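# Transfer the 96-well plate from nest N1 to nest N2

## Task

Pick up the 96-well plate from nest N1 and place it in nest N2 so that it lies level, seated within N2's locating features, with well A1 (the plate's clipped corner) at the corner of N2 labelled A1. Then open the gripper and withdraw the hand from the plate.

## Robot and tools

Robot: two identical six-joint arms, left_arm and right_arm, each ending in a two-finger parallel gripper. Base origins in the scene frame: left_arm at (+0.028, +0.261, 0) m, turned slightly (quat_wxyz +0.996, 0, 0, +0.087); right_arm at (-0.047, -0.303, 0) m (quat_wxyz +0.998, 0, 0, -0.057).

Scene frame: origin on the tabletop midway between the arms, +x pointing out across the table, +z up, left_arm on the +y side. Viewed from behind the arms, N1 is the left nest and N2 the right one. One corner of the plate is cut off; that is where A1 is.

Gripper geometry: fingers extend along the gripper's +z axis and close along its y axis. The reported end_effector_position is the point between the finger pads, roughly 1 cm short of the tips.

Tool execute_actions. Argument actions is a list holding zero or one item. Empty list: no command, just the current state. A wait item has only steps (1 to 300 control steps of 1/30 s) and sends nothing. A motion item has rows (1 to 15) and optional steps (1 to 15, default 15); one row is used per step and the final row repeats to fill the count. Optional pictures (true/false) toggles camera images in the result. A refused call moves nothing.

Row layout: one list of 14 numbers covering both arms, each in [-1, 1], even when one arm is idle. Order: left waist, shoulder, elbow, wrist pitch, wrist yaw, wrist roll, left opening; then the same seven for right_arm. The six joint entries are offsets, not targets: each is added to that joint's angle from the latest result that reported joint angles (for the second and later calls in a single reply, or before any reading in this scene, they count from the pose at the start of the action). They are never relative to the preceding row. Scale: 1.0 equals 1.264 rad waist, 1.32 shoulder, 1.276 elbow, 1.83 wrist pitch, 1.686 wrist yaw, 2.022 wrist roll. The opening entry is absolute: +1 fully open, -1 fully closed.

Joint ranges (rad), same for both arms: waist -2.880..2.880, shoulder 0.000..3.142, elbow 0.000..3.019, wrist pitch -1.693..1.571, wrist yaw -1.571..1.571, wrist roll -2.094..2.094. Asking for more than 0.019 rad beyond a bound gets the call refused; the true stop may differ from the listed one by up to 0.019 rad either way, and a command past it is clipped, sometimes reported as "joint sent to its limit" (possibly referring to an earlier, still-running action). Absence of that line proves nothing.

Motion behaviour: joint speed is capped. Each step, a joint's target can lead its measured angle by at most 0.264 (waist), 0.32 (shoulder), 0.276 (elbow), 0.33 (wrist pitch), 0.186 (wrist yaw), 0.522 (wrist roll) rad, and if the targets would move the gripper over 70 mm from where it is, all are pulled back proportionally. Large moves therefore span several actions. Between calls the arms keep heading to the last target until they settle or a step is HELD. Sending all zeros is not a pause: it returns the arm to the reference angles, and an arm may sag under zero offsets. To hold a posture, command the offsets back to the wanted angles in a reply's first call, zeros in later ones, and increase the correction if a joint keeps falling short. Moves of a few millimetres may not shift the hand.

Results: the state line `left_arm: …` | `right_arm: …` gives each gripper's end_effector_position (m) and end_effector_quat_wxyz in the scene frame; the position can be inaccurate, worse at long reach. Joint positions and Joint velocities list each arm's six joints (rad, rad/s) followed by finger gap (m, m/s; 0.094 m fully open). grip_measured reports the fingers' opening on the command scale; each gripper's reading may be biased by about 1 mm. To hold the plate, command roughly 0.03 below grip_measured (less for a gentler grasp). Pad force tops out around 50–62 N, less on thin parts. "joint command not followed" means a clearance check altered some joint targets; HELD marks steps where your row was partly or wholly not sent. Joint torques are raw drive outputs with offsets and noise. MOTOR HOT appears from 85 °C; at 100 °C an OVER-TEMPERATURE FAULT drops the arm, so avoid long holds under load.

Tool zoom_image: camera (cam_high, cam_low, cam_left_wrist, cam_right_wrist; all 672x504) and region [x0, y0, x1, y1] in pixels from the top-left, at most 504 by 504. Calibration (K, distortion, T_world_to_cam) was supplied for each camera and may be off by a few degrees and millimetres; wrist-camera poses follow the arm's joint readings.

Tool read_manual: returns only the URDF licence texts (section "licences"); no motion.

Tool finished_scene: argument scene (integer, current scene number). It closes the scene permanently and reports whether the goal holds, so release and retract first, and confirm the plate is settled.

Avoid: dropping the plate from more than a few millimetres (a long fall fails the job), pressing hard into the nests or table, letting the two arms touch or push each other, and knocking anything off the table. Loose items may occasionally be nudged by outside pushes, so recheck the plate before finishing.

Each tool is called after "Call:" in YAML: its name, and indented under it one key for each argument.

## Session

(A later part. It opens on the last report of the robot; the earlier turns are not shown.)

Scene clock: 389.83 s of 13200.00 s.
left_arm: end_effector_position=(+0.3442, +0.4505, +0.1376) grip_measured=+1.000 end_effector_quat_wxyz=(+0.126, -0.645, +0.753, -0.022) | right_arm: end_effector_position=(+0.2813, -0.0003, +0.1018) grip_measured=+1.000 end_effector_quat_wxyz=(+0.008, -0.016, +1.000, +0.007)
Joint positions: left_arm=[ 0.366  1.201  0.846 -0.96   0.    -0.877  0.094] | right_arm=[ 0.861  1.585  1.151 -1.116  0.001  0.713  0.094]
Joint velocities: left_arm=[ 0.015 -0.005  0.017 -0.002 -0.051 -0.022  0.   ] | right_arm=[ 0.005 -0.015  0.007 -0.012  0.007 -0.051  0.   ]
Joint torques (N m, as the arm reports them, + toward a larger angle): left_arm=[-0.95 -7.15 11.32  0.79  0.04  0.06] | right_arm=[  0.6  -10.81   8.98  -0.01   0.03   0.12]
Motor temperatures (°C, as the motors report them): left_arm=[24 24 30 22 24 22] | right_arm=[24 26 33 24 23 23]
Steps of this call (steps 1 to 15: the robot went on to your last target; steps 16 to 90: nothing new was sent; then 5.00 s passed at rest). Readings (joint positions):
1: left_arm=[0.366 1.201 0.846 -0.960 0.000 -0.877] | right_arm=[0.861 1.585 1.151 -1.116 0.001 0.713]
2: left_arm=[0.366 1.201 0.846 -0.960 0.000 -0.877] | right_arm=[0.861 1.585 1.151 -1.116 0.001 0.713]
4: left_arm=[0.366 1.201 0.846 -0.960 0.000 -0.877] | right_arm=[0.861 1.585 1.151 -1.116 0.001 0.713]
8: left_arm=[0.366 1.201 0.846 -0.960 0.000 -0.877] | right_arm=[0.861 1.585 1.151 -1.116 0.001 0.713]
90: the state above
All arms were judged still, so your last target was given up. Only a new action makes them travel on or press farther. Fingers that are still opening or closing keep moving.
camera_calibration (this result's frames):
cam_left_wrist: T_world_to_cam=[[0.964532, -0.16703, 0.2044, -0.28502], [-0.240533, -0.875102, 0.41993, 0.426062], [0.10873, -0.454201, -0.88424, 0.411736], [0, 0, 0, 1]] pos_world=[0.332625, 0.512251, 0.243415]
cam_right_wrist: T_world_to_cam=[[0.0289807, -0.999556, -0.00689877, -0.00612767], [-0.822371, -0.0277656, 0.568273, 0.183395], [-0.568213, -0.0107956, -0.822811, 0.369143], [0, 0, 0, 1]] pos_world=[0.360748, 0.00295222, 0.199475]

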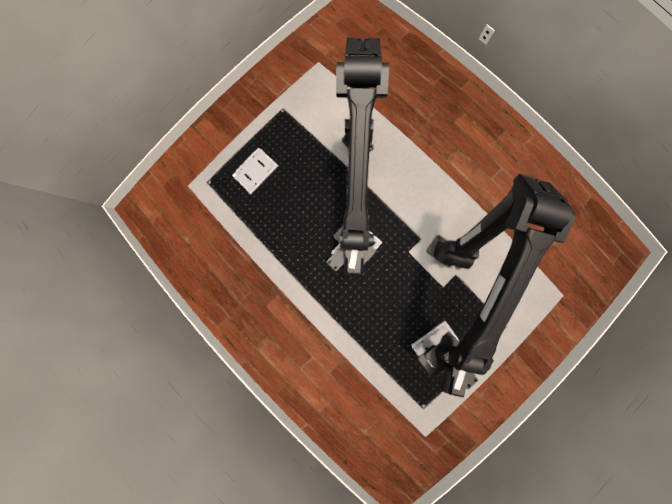

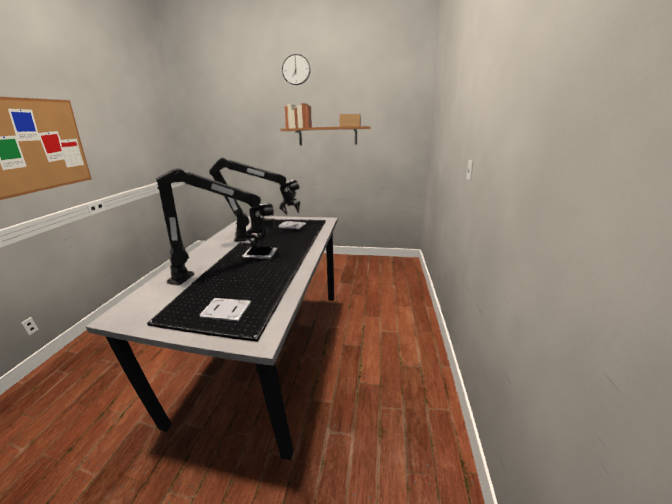

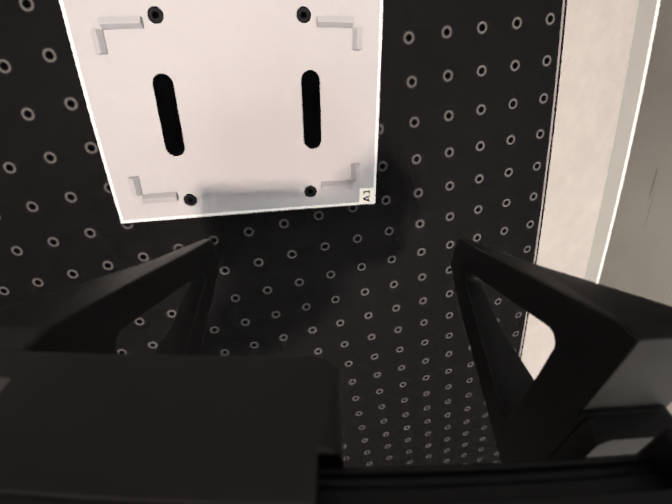

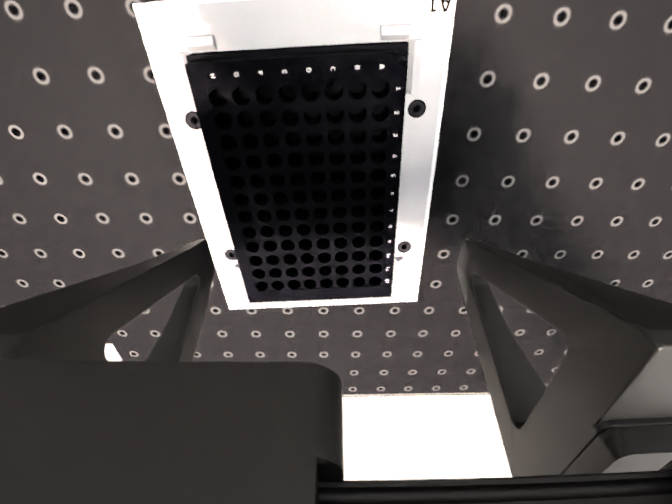

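Call:
execute_actions:
  actions:
    - {"rows": [ [0,0.002,0.012,0,0,0,1, 0.0066,0.0056,0.0065,0.0073,0.0048,-0.0046,1], [0,0.002,0.012,0,0,0,1, 0.0073,0.0063,0.0052,0.0094,0.0049,-0.0049,1], [0,0.002,0.012,0,0,0,1, 0.0085,0.0074,0.0032,0.0126,0.0052,-0.0054,1], [0,0.002,0.012,0,0,0,1, 0.0100,0.0088,0.0005,0.0167,0.0056,-0.0060,1], [0,0.002,0.012,0,0,0,1, 0.0117,0.0105,-0.0025,0.0215,0.0060,-0.0068,1], [0,0.002,0.012,0,0,0,1, 0.0137,0.0123,-0.0060,0.0268,0.0065,-0.0076,1], [0,0.002,0.012,0,0,0,1, 0.0157,0.0143,-0.0096,0.0325,0.0070,-0.0084,1], [0,0.002,0.012,0,0,0,1, 0.0178,0.0162,-0.0132,0.0382,0.0075,-0.0093,1], [0,0.002,0.012,0,0,0,1, 0.0198,0.0182,-0.0168,0.0439,0.0080,-0.0101,1], [0,0.002,0.012,0,0,0,1, 0.0218,0.0200,-0.0203,0.0492,0.0085,-0.0109,1], [0,0.002,0.012,0,0,0,1, 0.0235,0.0217,-0.0233,0.0540,0.0089,-0.0117,1], [0,0.002,0.012,0,0,0,1, 0.0250,0.0231,-0.0260,0.0581,0.0093,-0.0123,1], [0,0.002,0.012,0,0,0,1, 0.0262,0.0242,-0.0280,0.0613,0.0096,-0.0128,1], [0,0.002,0.012,0,0,0,1, 0.0269,0.0249,-0.0293,0.0634,0.0097,-0.0131,1], [0,0.002,0.012,0,0,0,1, 0.0272,0.0252,-0.0298,0.0641,0.0098,-0.0132,1] ], "steps": 15}
  pictures: false

Call:
execute_actions:
  actions:
    - {"steps": 20}

Scene clock: 420.03 s of 13200.00 s.
left_arm: end_effector_position=(+0.3442, +0.4505, +0.1376) grip_measured=+1.000 end_effector_quat_wxyz=(+0.126, -0.645, +0.753, -0.022) | right_arm: end_effector_position=(+0.2825, +0.0111, +0.0834) grip_measured=+1.000 end_effector_quat_wxyz=(+0.030, -0.034, +0.999, +0.017)
Joint positions: left_arm=[ 0.366  1.201  0.846 -0.96   0.    -0.877  0.094] | right_arm=[ 0.883  1.601  1.115 -1.018  0.015  0.699  0.094]
Joint velocities: left_arm=[-0.015 -0.005 -0.022  0.002  0.022 -0.11   0.   ] | right_arm=[ 0.063  0.093 -0.066  0.134  0.066 -0.066  0.   ]
Joint torques (N m, as the arm reports them, + toward a larger angle): left_arm=[-0.93 -7.19 11.32  0.79  0.04  0.06] | right_arm=[  1.08 -10.06   8.04   0.33   0.12  -0.07]
Motor temperatures (°C, as the motors report them): left_arm=[24 24 31 22 24 22] | right_arm=[24 26 33 24 23 23]
Steps of this call (steps 1 to 90: nothing new was sent; then 26.70 s passed at rest; steps 91 to 105: all 15 steps of this action). Readings (joint positions):
91: left_arm=[0.366 1.201 0.846 -0.960 0.000 -0.877] | right_arm=[0.861 1.585 1.151 -1.116 0.004 0.713]
92: left_arm=[0.366 1.201 0.846 -0.960 0.000 -0.877] | right_arm=[0.861 1.585 1.151 -1.115 0.006 0.713]
94: left_arm=[0.366 1.201 0.846 -0.960 0.000 -0.877] | right_arm=[0.861 1.585 1.151 -1.108 0.008 0.712]
98: left_arm=[0.366 1.201 0.846 -0.960 0.000 -0.877] | right_arm=[0.864 1.585 1.144 -1.075 0.011 0.708]
105: the state above

Scene clock: 420.70 s of 13200.00 s.
left_arm: end_effector_position=(+0.3442, +0.4505, +0.1376) grip_measured=+1.000 end_effector_quat_wxyz=(+0.126, -0.645, +0.753, -0.022) | right_arm: end_effector_position=(+0.2808, +0.0118, +0.0784) grip_measured=+1.000 end_effector_quat_wxyz=(+0.028, -0.038, +0.999, +0.015)
Joint positions: left_arm=[ 0.366  1.201  0.846 -0.96   0.    -0.877  0.094] | right_arm=[ 0.887  1.609  1.11  -1.011  0.015  0.695  0.094]
Joint velocities: left_arm=[-0.005  0.005 -0.007  0.002 -0.007 -0.007  0.   ] | right_arm=[-0.015 -0.015 -0.007 -0.022  0.037  0.022  0.   ]
Joint torques (N m, as the arm reports them, + toward a larger angle): left_arm=[-0.97 -7.19 11.33  0.79  0.04  0.06] | right_arm=[  1.07 -10.44   8.12   0.56   0.12  -0.06]
Motor temperatures (°C, as the motors report them): left_arm=[24 24 31 22 24 22] | right_arm=[24 26 33 24 23 23]
Steps of this call (steps 1 to 15: the robot went on to your last target; steps 16 to 20: nothing new was sent). Readings (joint positions):
1: left_arm=[0.366 1.201 0.846 -0.960 0.000 -0.877] | right_arm=[0.885 1.604 1.113 -1.015 0.015 0.698]
2: left_arm=[0.366 1.201 0.846 -0.960 0.000 -0.877] | right_arm=[0.886 1.606 1.112 -1.014 0.015 0.697]
4: left_arm=[0.366 1.201 0.846 -0.960 0.000 -0.877] | right_arm=[0.887 1.609 1.110 -1.012 0.015 0.697]
8: left_arm=[0.366 1.201 0.846 -0.960 0.000 -0.877] | right_arm=[0.887 1.609 1.110 -1.011 0.015 0.696]
20: the state above
All arms were judged still, so your last target was given up. Only a new action makes them travel on or press farther. Fingers that are still opening or closing keep moving.
camera_calibration (this result's frames):
cam_left_wrist: T_world_to_cam=[[0.964532, -0.16703, 0.2044, -0.28502], [-0.240533, -0.875102, 0.41993, 0.426062], [0.10873, -0.454201, -0.88424, 0.411736], [0, 0, 0, 1]] pos_world=[0.332625, 0.512251, 0.243415]
cam_right_wrist: T_world_to_cam=[[0.0727677, -0.997105, -0.0220681, -0.00536916], [-0.842095, -0.073281, 0.534328, 0.205344], [-0.534398, -0.0202984, -0.844989, 0.342075], [0, 0, 0, 1]] pos_world=[0.356114, 0.0166378, 0.17921]

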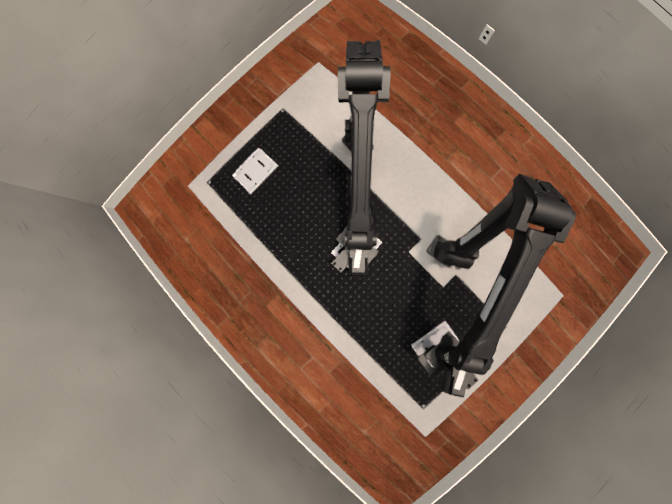

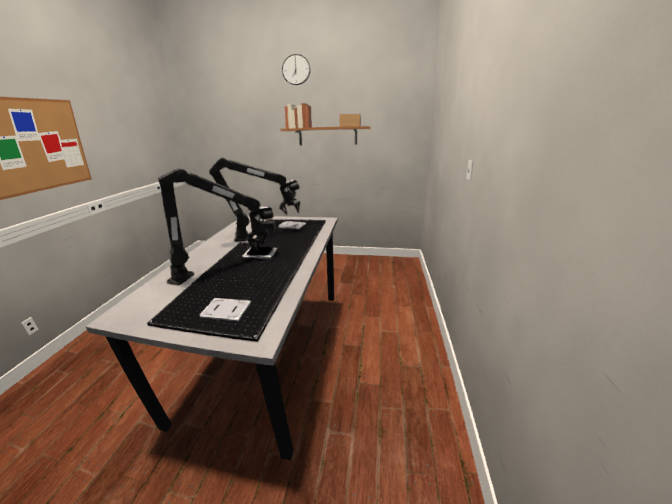

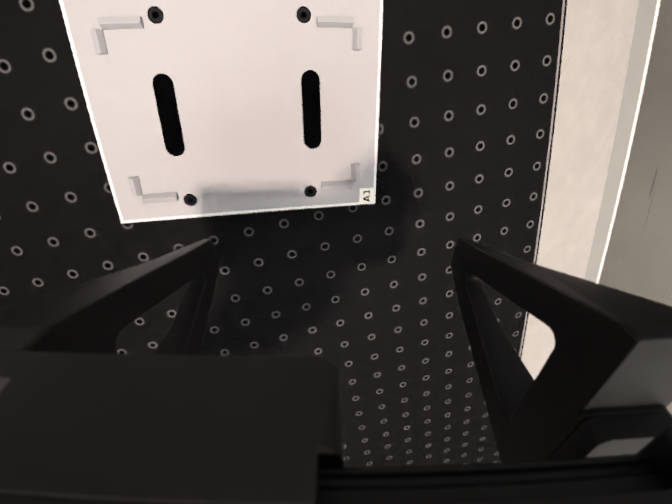

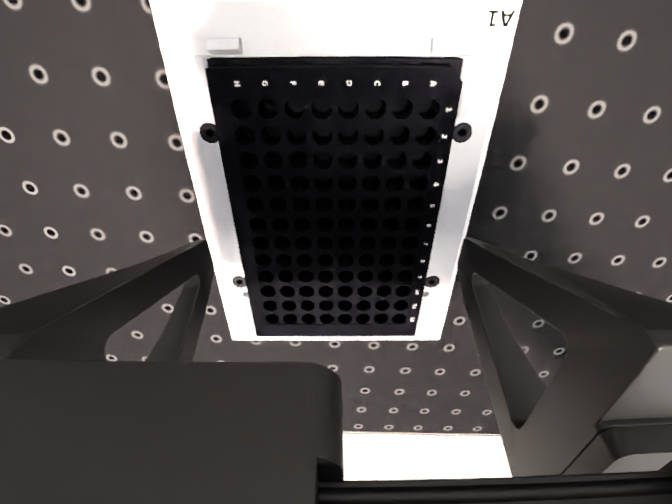

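Call:
zoom_image:
  camera: "cam_right_wrist"
  region: [170, 95, 270, 170]

Call:
zoom_image:
  camera: "cam_right_wrist"
  region: [400, 95, 500, 170]

Call:
zoom_image:
  camera: "cam_right_wrist"
  region: [190, 245, 290, 320]

Call:
zoom_image:
  camera: "cam_right_wrist"
  region: [380, 245, 480, 320]

Region (170, 95, 270, 170) of cam_right_wrist's 672x504 image, scaled by 5.040, with more detail than that image has; it fills the top 378 rows of this view, and the rest is white.

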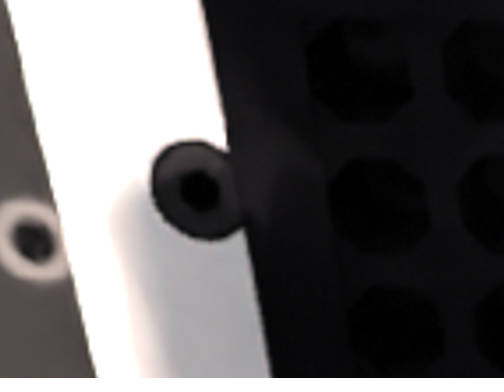

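Region (400, 95, 500, 170) of cam_right_wrist's 672x504 image, scaled by 5.040, with more detail than that image has; it fills the top 378 rows of this view, and the rest is white.

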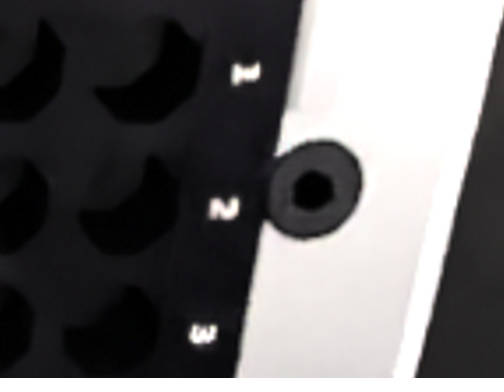

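Region (190, 245, 290, 320) of cam_right_wrist's 672x504 image, scaled by 5.040, with more detail than that image has; it fills the top 378 rows of this view, and the rest is white.

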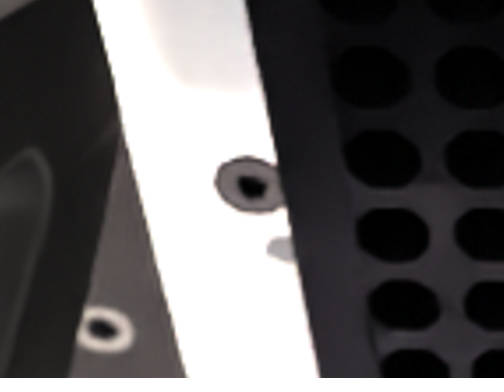

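Region (380, 245, 480, 320) of cam_right_wrist's 672x504 image, scaled by 5.040, with more detail than that image has; it fills the top 378 rows of this view, and the rest is white.

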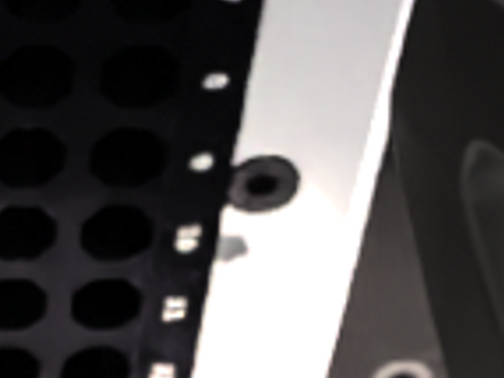

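Call:
execute_actions:
  actions:
    - {"rows": [ [0,0.002,0.012,0,0,0,1, 0,0.0071,0.0021,0.0066,-0.0011,0,1], [0,0.002,0.012,0,0,0,1, 0,0.0079,0.0012,0.0066,-0.0013,0,1], [0,0.002,0.012,0,0,0,1, 0,0.0092,-0.0001,0.0071,-0.0016,0,1], [0,0.002,0.012,0,0,0,1, 0,0.0109,-0.0019,0.0085,-0.0020,0,1], [0,0.002,0.012,0,0,0,1, 0,0.0128,-0.0039,0.0107,-0.0024,0,1], [0,0.002,0.012,0,0,0,1, 0,0.0150,-0.0062,0.0135,-0.0029,0,1], [0,0.002,0.012,0,0,0,1, 0,0.0173,-0.0086,0.0167,-0.0035,0,1], [0,0.002,0.012,0,0,0,1, 0,0.0196,-0.0110,0.0201,-0.0040,0,1], [0,0.002,0.012,0,0,0,1, 0,0.0219,-0.0134,0.0236,-0.0046,0,1], [0,0.002,0.012,0,0,0,1, 0,0.0241,-0.0157,0.0270,-0.0051,0,1], [0,0.002,0.012,0,0,0,1, 0,0.0260,-0.0177,0.0302,-0.0055,0,1], [0,0.002,0.012,0,0,0,1, 0,0.0277,-0.0195,0.0330,-0.0059,0,1], [0,0.002,0.012,0,0,0,1, 0,0.0290,-0.0208,0.0352,-0.0062,0,1], [0,0.002,0.012,0,0,0,1, 0,0.0298,-0.0217,0.0366,-0.0064,0,1], [0,0.002,0.012,0,0,0,1, 0,0.0301,-0.0220,0.0371,-0.0065,0,1] ], "steps": 15}
  pictures: false

Call:
execute_actions:
  actions:
    - {"steps": 18}

Scene clock: 444.47 s of 13200.00 s.
left_arm: end_effector_position=(+0.3442, +0.4505, +0.1376) grip_measured=+1.000 end_effector_quat_wxyz=(+0.126, -0.645, +0.753, -0.022) | right_arm: end_effector_position=(+0.2794, +0.0125, +0.0598) grip_measured=+1.000 end_effector_quat_wxyz=(+0.025, -0.038, +0.999, +0.018)
Joint positions: left_arm=[ 0.366  1.201  0.846 -0.96   0.    -0.877  0.094] | right_arm=[ 0.887  1.632  1.084 -0.96   0.007  0.695  0.094]
Joint velocities: left_arm=[-0.015  0.005 -0.012  0.002  0.051 -0.007  0.   ] | right_arm=[-0.005  0.112 -0.085  0.076  0.007  0.051  0.   ]
Joint torques (N m, as the arm reports them, + toward a larger angle): left_arm=[-0.95 -7.18 11.31  0.79  0.04  0.06] | right_arm=[  0.29 -10.19   7.68   0.65  -0.06   0.03]
Motor temperatures (°C, as the motors report them): left_arm=[24 24 31 22 24 22] | right_arm=[24 26 32 24 23 23]
Steps of this call (steps 1 to 90: nothing new was sent; then 20.27 s passed at rest; steps 91 to 105: all 15 steps of this action). Readings (joint positions):
91: left_arm=[0.366 1.201 0.846 -0.960 0.000 -0.877] | right_arm=[0.887 1.609 1.110 -1.011 0.015 0.695]
92: left_arm=[0.366 1.201 0.846 -0.960 0.000 -0.877] | right_arm=[0.887 1.609 1.110 -1.011 0.015 0.695]
94: left_arm=[0.366 1.201 0.846 -0.960 0.000 -0.877] | right_arm=[0.887 1.609 1.110 -1.010 0.015 0.695]
98: left_arm=[0.366 1.201 0.846 -0.960 0.000 -0.877] | right_arm=[0.887 1.610 1.104 -0.996 0.012 0.695]
105: the state above

Scene clock: 445.07 s of 13200.00 s.
left_arm: end_effector_position=(+0.3442, +0.4505, +0.1376) grip_measured=+1.000 end_effector_quat_wxyz=(+0.126, -0.645, +0.753, -0.022) | right_arm: end_effector_position=(+0.2786, +0.0118, +0.0555) grip_measured=+1.000 end_effector_quat_wxyz=(+0.023, -0.038, +0.999, +0.017)
Joint positions: left_arm=[ 0.366  1.201  0.846 -0.96   0.    -0.877  0.094] | right_arm=[ 0.887  1.639  1.08  -0.955  0.006  0.695  0.094]
Joint velocities: left_arm=[-0.005  0.005 -0.002 -0.012 -0.007  0.007  0.   ] | right_arm=[ 0.005 -0.015  0.002 -0.027  0.051 -0.022  0.   ]
Joint torques (N m, as the arm reports them, + toward a larger angle): left_arm=[-0.97 -7.15 11.32  0.8   0.04  0.06] | right_arm=[  0.27 -10.41   7.55   0.51  -0.04   0.03]
Motor temperatures (°C, as the motors report them): left_arm=[24 24 31 22 24 22] | right_arm=[24 26 32 24 23 23]
Steps of this call (steps 1 to 15: the robot went on to your last target; steps 16 to 18: nothing new was sent). Readings (joint positions):
1: left_arm=[0.366 1.201 0.846 -0.960 0.000 -0.877] | right_arm=[0.887 1.635 1.082 -0.958 0.007 0.695]
2: left_arm=[0.366 1.201 0.846 -0.960 0.000 -0.877] | right_arm=[0.887 1.637 1.081 -0.957 0.007 0.695]
4: left_arm=[0.366 1.201 0.846 -0.960 0.000 -0.877] | right_arm=[0.887 1.639 1.080 -0.956 0.006 0.695]
8: left_arm=[0.366 1.201 0.846 -0.960 0.000 -0.877] | right_arm=[0.887 1.639 1.080 -0.955 0.006 0.695]
18: the state above
All arms were judged still, so your last target was given up. Only a new action makes them travel on or press farther. Fingers that are still opening or closing keep moving.
camera_calibration (this result's frames):
cam_left_wrist: T_world_to_cam=[[0.964532, -0.16703, 0.2044, -0.28502], [-0.240533, -0.875102, 0.41993, 0.426062], [0.10873, -0.454201, -0.88424, 0.411736], [0, 0, 0, 1]] pos_world=[0.332625, 0.512251, 0.243415]
cam_right_wrist: T_world_to_cam=[[0.0730541, -0.997, -0.0255816, -0.0056035], [-0.836855, -0.0752325, 0.54223, 0.213882], [-0.542528, -0.018204, -0.83984, 0.323527], [0, 0, 0, 1]] pos_world=[0.35492, 0.0163937, 0.155594]

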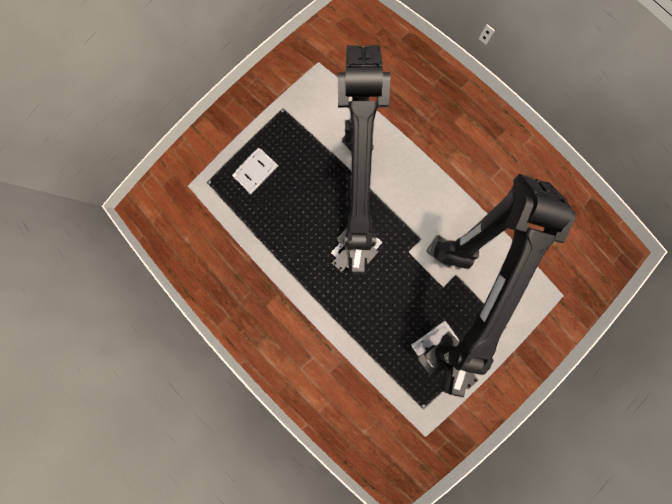

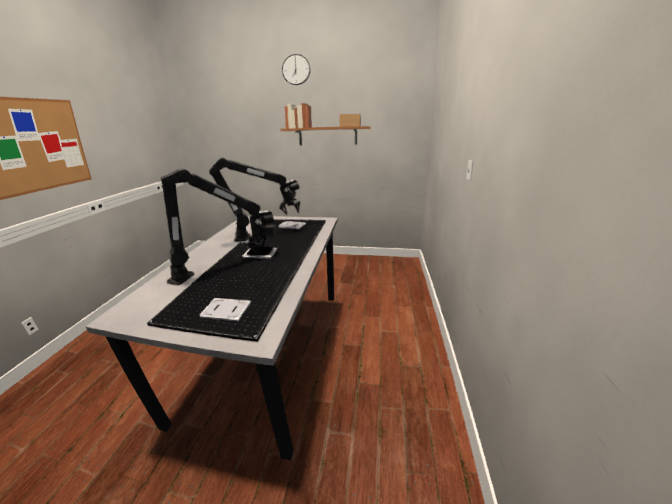

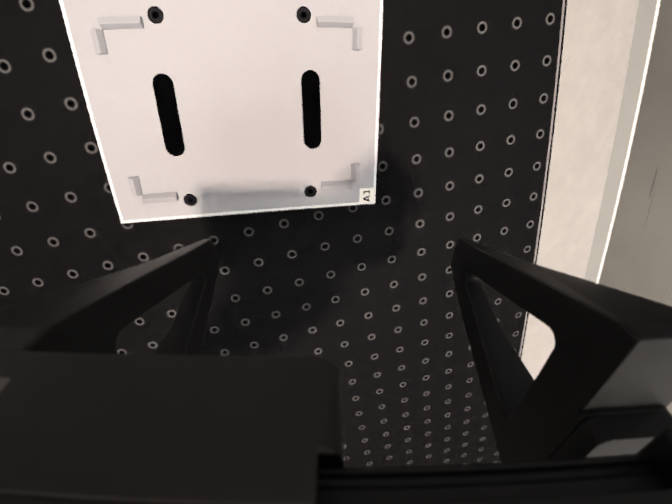

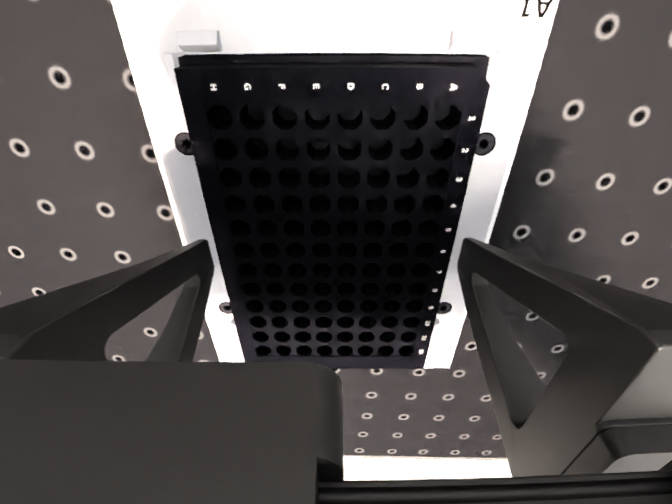

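Call:
zoom_image:
  camera: "cam_right_wrist"
  region: [140, 105, 240, 180]

Call:
zoom_image:
  camera: "cam_right_wrist"
  region: [430, 105, 530, 180]

Call:
zoom_image:
  camera: "cam_right_wrist"
  region: [170, 220, 290, 330]

Call:
zoom_image:
  camera: "cam_right_wrist"
  region: [380, 220, 500, 330]

Region (140, 105, 240, 180) of cam_right_wrist's 672x504 image, scaled by 5.040, with more detail than that image has; it fills the top 378 rows of this view, and the rest is white.

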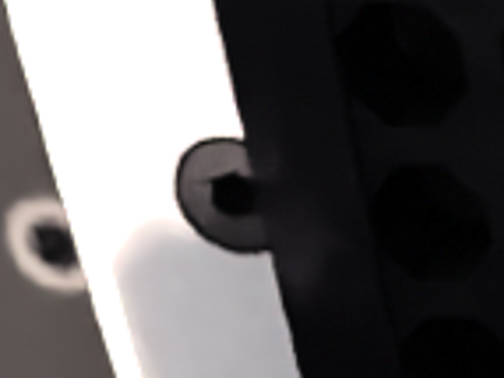

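Region (430, 105, 530, 180) of cam_right_wrist's 672x504 image, scaled by 5.040, with more detail than that image has; it fills the top 378 rows of this view, and the rest is white.

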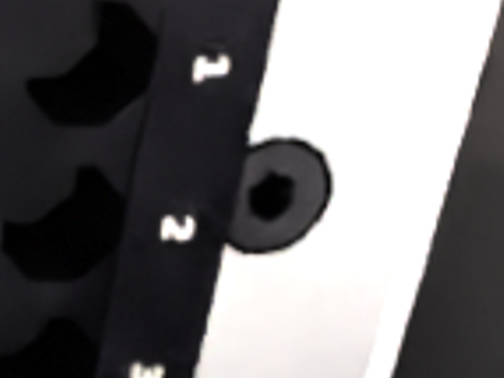

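Region (170, 220, 290, 330) of cam_right_wrist's 672x504 image, scaled by 4.200, with more detail than that image has; it fills the top 462 rows of this view, and the rest is white.

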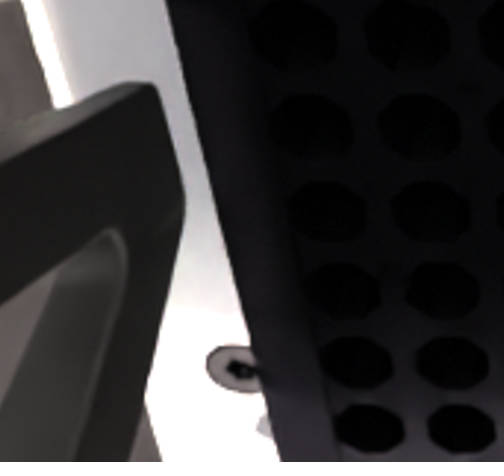

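Region (380, 220, 500, 330) of cam_right_wrist's 672x504 image, scaled by 4.200, with more detail than that image has; it fills the top 462 rows of this view, and the rest is white.

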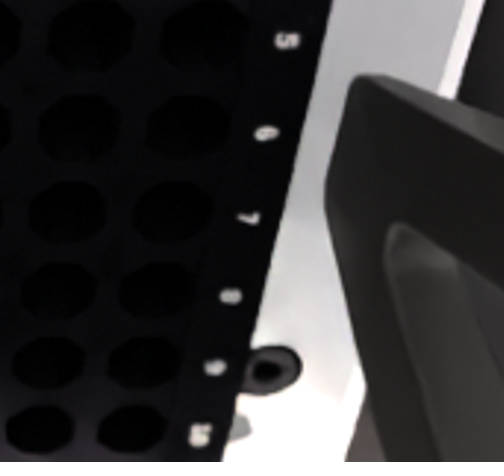

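Call:
execute_actions:
  actions:
    - {"rows": [ [0,0.002,0.012,0,0,0,1, 0,0,0.01,0,0,0,0.985], [0,0.002,0.012,0,0,0,1, 0,0,0.01,0,0,0,0.965], [0,0.002,0.012,0,0,0,1, 0,0,0.01,0,0,0,0.945], [0,0.002,0.012,0,0,0,1, 0,0,0.01,0,0,0,0.925], [0,0.002,0.012,0,0,0,1, 0,0,0.01,0,0,0,0.905], [0,0.002,0.012,0,0,0,1, 0,0,0.01,0,0,0,0.885], [0,0.002,0.012,0,0,0,1, 0,0,0.01,0,0,0,0.865], [0,0.002,0.012,0,0,0,1, 0,0,0.01,0,0,0,0.845], [0,0.002,0.012,0,0,0,1, 0,0,0.01,0,0,0,0.828], [0,0.002,0.012,0,0,0,1, 0,0,0.01,0,0,0,0.812], [0,0.002,0.012,0,0,0,1, 0,0,0.01,0,0,0,0.798], [0,0.002,0.012,0,0,0,1, 0,0,0.01,0,0,0,0.787], [0,0.002,0.012,0,0,0,1, 0,0,0.01,0,0,0,0.778], [0,0.002,0.012,0,0,0,1, 0,0,0.01,0,0,0,0.771], [0,0.002,0.012,0,0,0,1, 0,0,0.01,0,0,0,0.765] ], "steps": 15}
  pictures: false

Call:
execute_actions:
  actions:
    - {"rows": [ [0,0.002,0.012,0,0,0,1, 0,0,0.01,0,0,0,0.760], [0,0.002,0.012,0,0,0,1, 0,0,0.01,0,0,0,0.755], [0,0.002,0.012,0,0,0,1, 0,0,0.01,0,0,0,0.750], [0,0.002,0.012,0,0,0,1, 0,0,0.01,0,0,0,0.745], [0,0.002,0.012,0,0,0,1, 0,0,0.01,0,0,0,0.740], [0,0.002,0.012,0,0,0,1, 0,0,0.01,0,0,0,0.735], [0,0.002,0.012,0,0,0,1, 0,0,0.01,0,0,0,0.730], [0,0.002,0.012,0,0,0,1, 0,0,0.01,0,0,0,0.725], [0,0.002,0.012,0,0,0,1, 0,0,0.01,0,0,0,0.720], [0,0.002,0.012,0,0,0,1, 0,0,0.01,0,0,0,0.715], [0,0.002,0.012,0,0,0,1, 0,0,0.01,0,0,0,0.710], [0,0.002,0.012,0,0,0,1, 0,0,0.01,0,0,0,0.705], [0,0.002,0.012,0,0,0,1, 0,0,0.01,0,0,0,0.700], [0,0.002,0.012,0,0,0,1, 0,0,0.01,0,0,0,0.695], [0,0.002,0.012,0,0,0,1, 0,0,0.01,0,0,0,0.690] ], "steps": 15}
  pictures: false

Call:
execute_actions:
  actions:
    - {"steps": 8}
  pictures: false

Scene clock: 456.77 s of 13200.00 s.
left_arm: end_effector_position=(+0.3442, +0.4505, +0.1376) grip_measured=+1.000 end_effector_quat_wxyz=(+0.126, -0.645, +0.753, -0.022) | right_arm: end_effector_position=(+0.2786, +0.0118, +0.0555) grip_measured=+0.770 end_effector_quat_wxyz=(+0.023, -0.038, +0.999, +0.017)
Joint positions: left_arm=[ 0.366  1.201  0.846 -0.96   0.    -0.877  0.094] | right_arm=[ 0.887  1.639  1.08  -0.955  0.006  0.695  0.083]
Joint velocities: left_arm=[-0.024 -0.005  0.017  0.002  0.037  0.022  0.   ] | right_arm=[-0.015 -0.005 -0.022 -0.007 -0.037 -0.081 -0.005]
Joint torques (N m, as the arm reports them, + toward a larger angle): left_arm=[-0.92 -7.18 11.33  0.79  0.04  0.05] | right_arm=[ -0.05 -10.74   8.25   0.09   0.     0.03]
Motor temperatures (°C, as the motors report them): left_arm=[24 24 31 22 24 22] | right_arm=[24 26 32 24 23 23]
Steps of this call (steps 1 to 90: nothing new was sent; then 8.20 s passed at rest; steps 91 to 105: all 15 steps of this action). Readings (joint positions):
91: left_arm=[0.366 1.201 0.846 -0.960 0.000 -0.877] | right_arm=[0.887 1.639 1.080 -0.955 0.006 0.695]
92: left_arm=[0.366 1.201 0.846 -0.960 0.000 -0.877] | right_arm=[0.887 1.639 1.080 -0.955 0.006 0.695]
94: left_arm=[0.366 1.201 0.846 -0.960 0.000 -0.877] | right_arm=[0.887 1.639 1.080 -0.955 0.006 0.695]
98: left_arm=[0.366 1.201 0.846 -0.960 0.000 -0.877] | right_arm=[0.887 1.639 1.080 -0.955 0.006 0.695]
105: the state above

Scene clock: 457.27 s of 13200.00 s.
left_arm: end_effector_position=(+0.3442, +0.4505, +0.1376) grip_measured=+1.000 end_effector_quat_wxyz=(+0.126, -0.645, +0.753, -0.022) | right_arm: end_effector_position=(+0.2786, +0.0118, +0.0555) grip_measured=+0.710 end_effector_quat_wxyz=(+0.023, -0.038, +0.999, +0.017)
Joint positions: left_arm=[ 0.366  1.201  0.846 -0.96   0.    -0.877  0.094] | right_arm=[ 0.887  1.639  1.08  -0.955  0.006  0.695  0.08 ]
Joint velocities: left_arm=[-0.005 -0.005 -0.007  0.002  0.022  0.007  0.   ] | right_arm=[ 0.005  0.005 -0.002  0.007 -0.022 -0.051 -0.003]
Joint torques (N m, as the arm reports them, + toward a larger angle): left_arm=[-0.95 -7.15 11.33  0.8   0.04  0.06] | right_arm=[  0.32 -10.95   8.38   0.07   0.03   0.03]
Motor temperatures (°C, as the motors report them): left_arm=[24 24 31 22 24 22] | right_arm=[24 26 32 24 23 23]
Steps of this call (steps 1 to 15: all 15 steps of this action). Readings (joint positions):
1: left_arm=[0.366 1.201 0.846 -0.960 0.000 -0.877] | right_arm=[0.887 1.639 1.080 -0.955 0.006 0.695]
2: left_arm=[0.366 1.201 0.846 -0.960 0.000 -0.877] | right_arm=[0.887 1.639 1.080 -0.955 0.006 0.695]
4: left_arm=[0.366 1.201 0.846 -0.960 0.000 -0.877] | right_arm=[0.887 1.639 1.080 -0.955 0.006 0.695]
8: left_arm=[0.366 1.201 0.846 -0.960 0.000 -0.877] | right_arm=[0.887 1.639 1.080 -0.955 0.006 0.695]
15: the state above

Scene clock: 457.53 s of 13200.00 s.
left_arm: end_effector_position=(+0.3442, +0.4505, +0.1376) grip_measured=+1.000 end_effector_quat_wxyz=(+0.126, -0.645, +0.753, -0.022) | right_arm: end_effector_position=(+0.2786, +0.0118, +0.0555) grip_measured=+0.709 end_effector_quat_wxyz=(+0.023, -0.038, +0.999, +0.017)
Joint positions: left_arm=[ 0.366  1.201  0.846 -0.96   0.    -0.877  0.094] | right_arm=[ 0.887  1.639  1.08  -0.955  0.006  0.695  0.08 ]
Joint velocities: left_arm=[-0.015  0.005 -0.017 -0.032 -0.037 -0.037  0.   ] | right_arm=[ 0.005 -0.005 -0.027 -0.012  0.022 -0.11  -0.   ]
Joint torques (N m, as the arm reports them, + toward a larger angle): left_arm=[-0.96 -7.16 11.32  0.79  0.04  0.06] | right_arm=[  0.26 -11.13   8.33   0.06   0.03   0.03]
Motor temperatures (°C, as the motors report them): left_arm=[24 24 31 22 24 22] | right_arm=[24 26 32 24 23 23]
Steps of this call (steps 1 to 8: the robot went on to your last target). Readings (joint positions):
1: left_arm=[0.366 1.201 0.846 -0.960 0.000 -0.877] | right_arm=[0.887 1.639 1.080 -0.955 0.006 0.695]
2: left_arm=[0.366 1.201 0.846 -0.960 0.000 -0.877] | right_arm=[0.887 1.639 1.080 -0.955 0.006 0.695]
4: left_arm=[0.366 1.201 0.846 -0.960 0.000 -0.877] | right_arm=[0.887 1.639 1.080 -0.955 0.006 0.695]
8: the state above

Call:
execute_actions:
  actions:
    - {"rows": [ [0,0.002,0.012,0,0,0,1, 0,0,0.01,0,0,0,0.686], [0,0.002,0.012,0,0,0,1, 0,0,0.01,0,0,0,0.682], [0,0.002,0.012,0,0,0,1, 0,0,0.01,0,0,0,0.678], [0,0.002,0.012,0,0,0,1, 0,0,0.01,0,0,0,0.674], [0,0.002,0.012,0,0,0,1, 0,0,0.01,0,0,0,0.670], [0,0.002,0.012,0,0,0,1, 0,0,0.01,0,0,0,0.666] ], "steps": 10}

Scene clock: 460.20 s of 13200.00 s.
left_arm: end_effector_position=(+0.3442, +0.4505, +0.1376) grip_measured=+1.000 end_effector_quat_wxyz=(+0.126, -0.645, +0.753, -0.022) | right_arm: end_effector_position=(+0.2786, +0.0118, +0.0555) grip_measured=+0.707 end_effector_quat_wxyz=(+0.023, -0.038, +0.999, +0.017)
Joint positions: left_arm=[ 0.366  1.201  0.846 -0.96   0.    -0.877  0.094] | right_arm=[ 0.887  1.639  1.08  -0.955  0.006  0.695  0.08 ]
Joint velocities: left_arm=[ 0.015 -0.005 -0.002  0.007 -0.007 -0.007  0.   ] | right_arm=[-0.005  0.015 -0.017 -0.002  0.007 -0.095 -0.002]
Joint torques (N m, as the arm reports them, + toward a larger angle): left_arm=[-0.93 -7.16 11.32  0.79  0.04  0.06] | right_arm=[  0.26 -11.05   8.33   0.06   0.04   0.03]
Motor temperatures (°C, as the motors report them): left_arm=[24 24 31 22 24 22] | right_arm=[24 26 32 24 23 23]
Steps of this call (steps 1 to 15: the robot went on to your last target; steps 16 to 70: nothing new was sent; steps 71 to 80: all 10 steps of this action). Readings (joint positions):
71: left_arm=[0.366 1.201 0.846 -0.960 0.000 -0.877] | right_arm=[0.887 1.639 1.080 -0.955 0.006 0.695]
72: left_arm=[0.366 1.201 0.846 -0.960 0.000 -0.877] | right_arm=[0.887 1.639 1.080 -0.955 0.006 0.695]
74: left_arm=[0.366 1.201 0.846 -0.960 0.000 -0.877] | right_arm=[0.887 1.639 1.080 -0.955 0.006 0.695]
78: left_arm=[0.366 1.201 0.846 -0.960 0.000 -0.877] | right_arm=[0.887 1.639 1.080 -0.955 0.006 0.695]
80: the state above
camera_calibration (this result's frames):
cam_left_wrist: T_world_to_cam=[[0.964532, -0.16703, 0.2044, -0.28502], [-0.240533, -0.875102, 0.41993, 0.426062], [0.10873, -0.454201, -0.88424, 0.411736], [0, 0, 0, 1]] pos_world=[0.332625, 0.512251, 0.243415]
cam_right_wrist: T_world_to_cam=[[0.0730541, -0.997, -0.0255816, -0.0056035], [-0.836855, -0.0752325, 0.54223, 0.213882], [-0.542528, -0.018204, -0.83984, 0.323527], [0, 0, 0, 1]] pos_world=[0.35492, 0.0163937, 0.155594]

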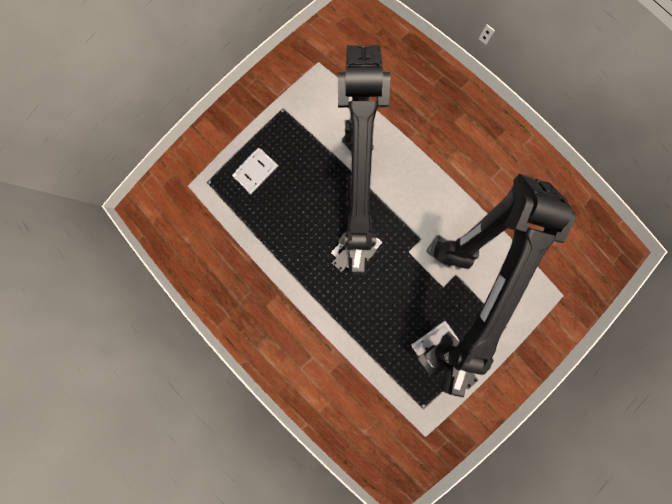

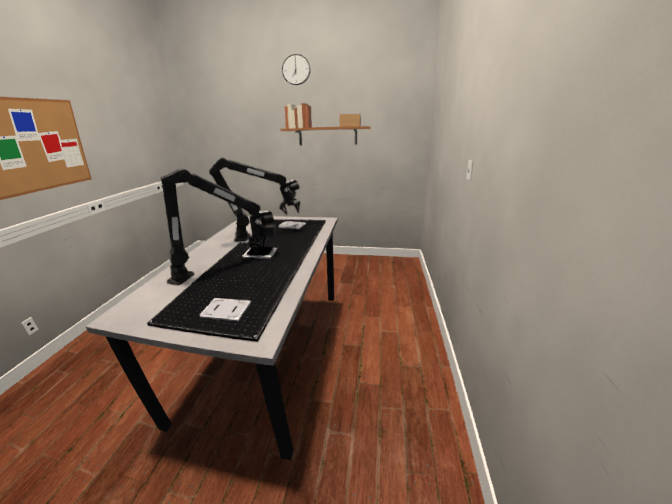

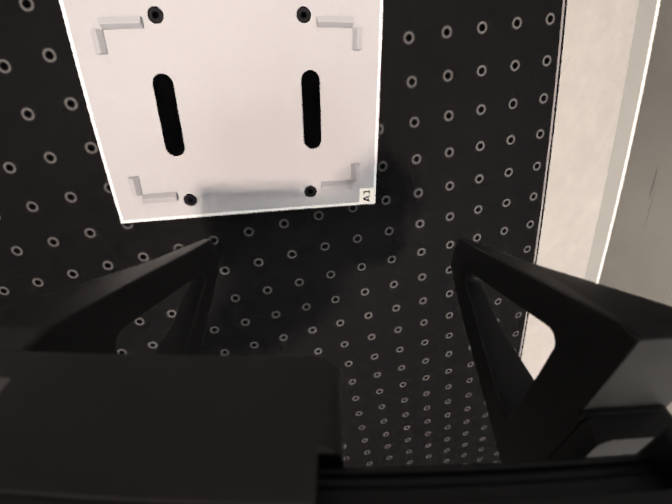

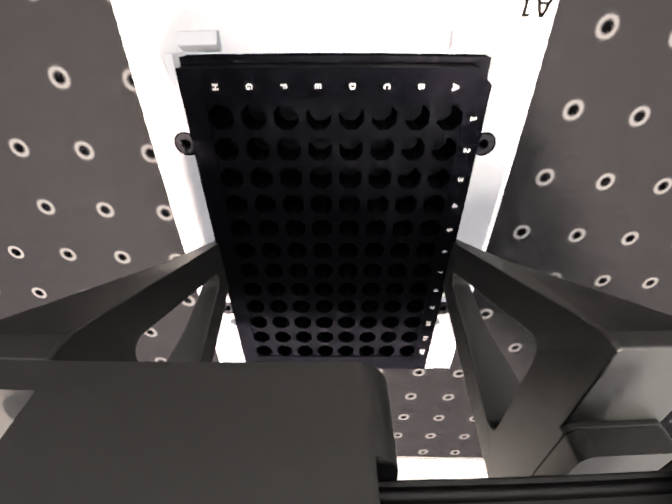

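Call:
zoom_image:
  camera: "cam_right_wrist"
  region: [100, 0, 260, 170]

Call:
zoom_image:
  camera: "cam_right_wrist"
  region: [410, 0, 570, 170]

Call:
zoom_image:
  camera: "cam_right_wrist"
  region: [370, 290, 490, 390]

Region (100, 0, 260, 170) of cam_right_wrist's 672x504 image, scaled by 2.965, with more detail than that image has; it fills the left 474 columns of this view, and the rest is white.

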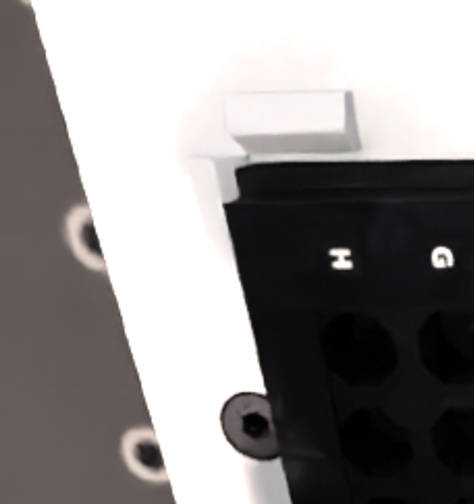

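Region (410, 0, 570, 170) of cam_right_wrist's 672x504 image, scaled by 2.965, with more detail than that image has; it fills the left 474 columns of this view, and the rest is white.

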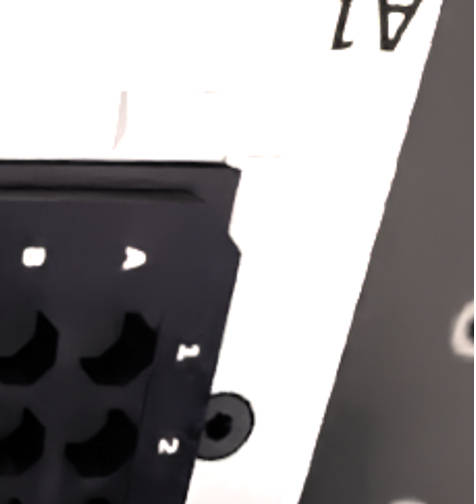

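Region (370, 290, 490, 390) of cam_right_wrist's 672x504 image, scaled by 4.200, with more detail than that image has.

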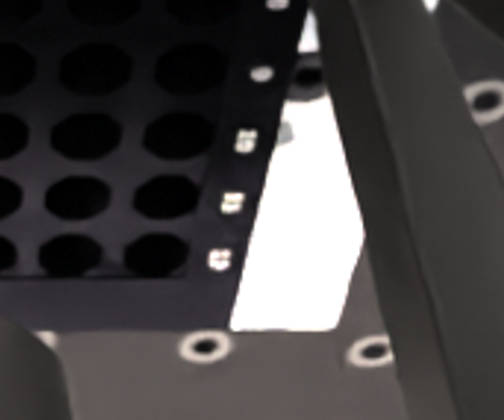

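Call:
execute_actions:
  actions:
    - {"rows": [ [0,0.002,0.012,0,0,0,1, 0,-0.0095,0.010,-0.0044,0,0,0.672], [0,0.002,0.012,0,0,0,1, 0,-0.0106,0.010,-0.0044,0,0,0.672], [0,0.002,0.012,0,0,0,1, 0,-0.0122,0.010,-0.0044,0,0,0.672], [0,0.002,0.012,0,0,0,1, 0,-0.0142,0.010,-0.0044,0,0,0.672], [0,0.002,0.012,0,0,0,1, 0,-0.0165,0.010,-0.0044,0,0,0.672], [0,0.002,0.012,0,0,0,1, 0,-0.0190,0.010,-0.0044,0,0,0.672], [0,0.002,0.012,0,0,0,1, 0,-0.0214,0.010,-0.0044,0,0,0.672], [0,0.002,0.012,0,0,0,1, 0,-0.0237,0.010,-0.0044,0,0,0.672], [0,0.002,0.012,0,0,0,1, 0,-0.0257,0.010,-0.0055,0,0,0.672], [0,0.002,0.012,0,0,0,1, 0,-0.0273,0.010,-0.0068,0,0,0.672], [0,0.002,0.012,0,0,0,1, 0,-0.0284,0.012,-0.0082,0,0,0.672], [0,0.002,0.012,0,0,0,1, 0,-0.0288,0.014,-0.0095,0,0,0.672], [0,0.002,0.012,0,0,0,1, 0,-0.0288,0.016,-0.0107,0,0,0.672], [0,0.002,0.012,0,0,0,1, 0,-0.0288,0.018,-0.0116,0,0,0.672], [0,0.002,0.012,0,0,0,1, 0,-0.0288,0.020,-0.0120,0,0,0.672] ], "steps": 15}
  pictures: false

Call:
execute_actions:
  actions:
    - {"steps": 8}

Scene clock: 487.77 s of 13200.00 s.
left_arm: end_effector_position=(+0.3442, +0.4505, +0.1376) grip_measured=+1.000 end_effector_quat_wxyz=(+0.126, -0.645, +0.753, -0.022) | right_arm: end_effector_position=(+0.2782, +0.0114, +0.0655) grip_measured=+0.707 end_effector_quat_wxyz=(+0.029, -0.038, +0.999, +0.021)
Joint positions: left_arm=[ 0.366  1.201  0.846 -0.96   0.    -0.877  0.094] | right_arm=[ 0.887  1.615  1.08  -0.964  0.006  0.695  0.08 ]
Joint velocities: left_arm=[ 0.005 -0.005  0.012  0.007 -0.022 -0.007  0.   ] | right_arm=[-0.015 -0.054 -0.002 -0.046 -0.007 -0.037  0.   ]
Joint torques (N m, as the arm reports them, + toward a larger angle): left_arm=[-0.95 -7.16 11.32  0.79  0.04  0.06] | right_arm=[  0.27 -12.17   9.41  -0.37   0.03   0.03]
Motor temperatures (°C, as the motors report them): left_arm=[24 24 32 22 24 22] | right_arm=[24 27 32 24 23 23]
Steps of this call (steps 1 to 15: the robot went on to your last target; steps 16 to 90: nothing new was sent; then 24.07 s passed at rest; steps 91 to 105: all 15 steps of this action). Readings (joint positions):
91: left_arm=[0.366 1.201 0.846 -0.960 0.000 -0.877] | right_arm=[0.887 1.639 1.080 -0.955 0.006 0.695]
92: left_arm=[0.366 1.201 0.846 -0.960 0.000 -0.877] | right_arm=[0.887 1.639 1.080 -0.955 0.006 0.695]
94: left_arm=[0.366 1.201 0.846 -0.960 0.000 -0.877] | right_arm=[0.887 1.639 1.080 -0.955 0.006 0.695]
98: left_arm=[0.366 1.201 0.846 -0.960 0.000 -0.877] | right_arm=[0.887 1.635 1.080 -0.955 0.006 0.695]
105: the state above

Scene clock: 488.03 s of 13200.00 s.
left_arm: end_effector_position=(+0.3442, +0.4505, +0.1376) grip_measured=+1.000 end_effector_quat_wxyz=(+0.126, -0.645, +0.753, -0.022) | right_arm: end_effector_position=(+0.2777, +0.0109, +0.0661) grip_measured=+0.707 end_effector_quat_wxyz=(+0.028, -0.038, +0.999, +0.021)
Joint positions: left_arm=[ 0.366  1.201  0.846 -0.96   0.    -0.877  0.094] | right_arm=[ 0.887  1.614  1.08  -0.967  0.006  0.695  0.08 ]
Joint velocities: left_arm=[ 0.005 -0.005 -0.007 -0.002 -0.066  0.081  0.   ] | right_arm=[-0.005 -0.015  0.002 -0.007  0.007 -0.007 -0.001]
Joint torques (N m, as the arm reports them, + toward a larger angle): left_arm=[-0.97 -7.19 11.32  0.79  0.04  0.06] | right_arm=[  0.32 -11.77   9.41  -0.29   0.04   0.03]
Motor temperatures (°C, as the motors report them): left_arm=[24 24 32 22 24 22] | right_arm=[24 27 32 24 23 23]
Steps of this call (steps 1 to 8: the robot went on to your last target). Readings (joint positions):
1: left_arm=[0.366 1.201 0.846 -0.960 0.000 -0.877] | right_arm=[0.887 1.614 1.080 -0.965 0.006 0.695]
2: left_arm=[0.366 1.201 0.846 -0.960 0.000 -0.877] | right_arm=[0.887 1.614 1.080 -0.966 0.006 0.695]
4: left_arm=[0.366 1.201 0.846 -0.960 0.000 -0.877] | right_arm=[0.887 1.614 1.080 -0.967 0.006 0.695]
8: the state above
camera_calibration (this result's frames):
cam_left_wrist: T_world_to_cam=[[0.964532, -0.16703, 0.2044, -0.28502], [-0.240533, -0.875102, 0.41993, 0.426062], [0.10873, -0.454201, -0.88424, 0.411736], [0, 0, 0, 1]] pos_world=[0.332625, 0.512251, 0.243415]
cam_right_wrist: T_world_to_cam=[[0.0733306, -0.996731, -0.0339198, -0.00565664], [-0.841855, -0.0800995, 0.533726, 0.209301], [-0.534698, -0.0105829, -0.844977, 0.330058], [0, 0, 0, 1]] pos_world=[0.353097, 0.0146198, 0.166989]

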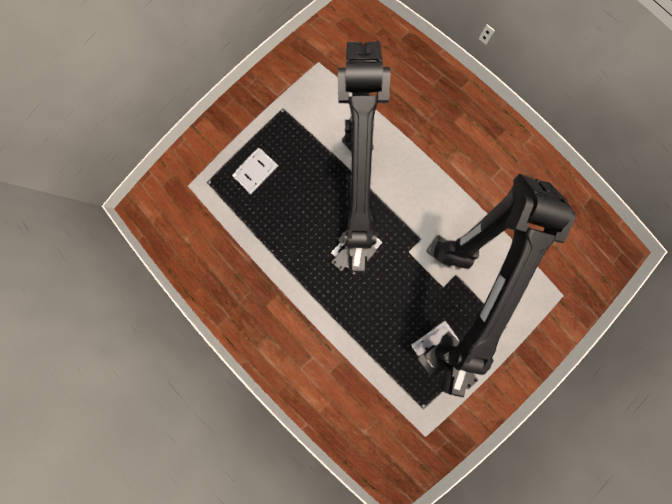

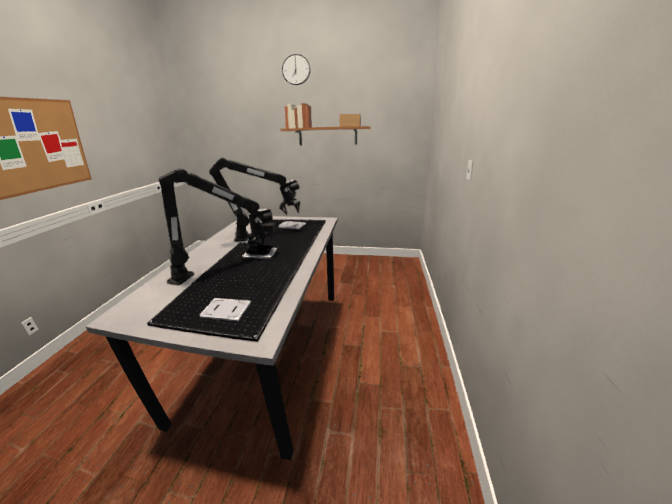

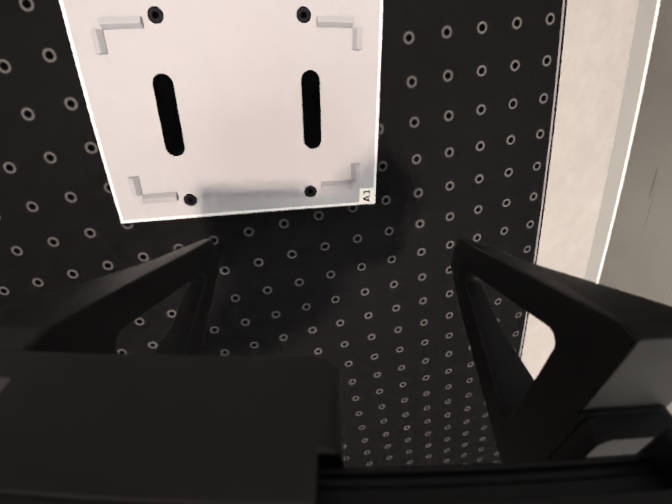

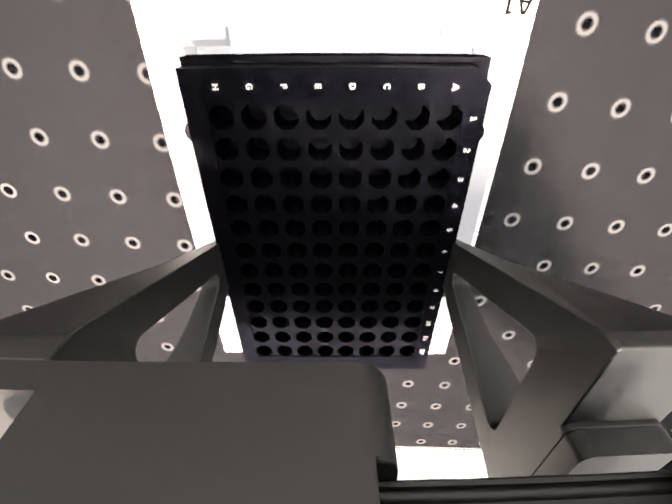

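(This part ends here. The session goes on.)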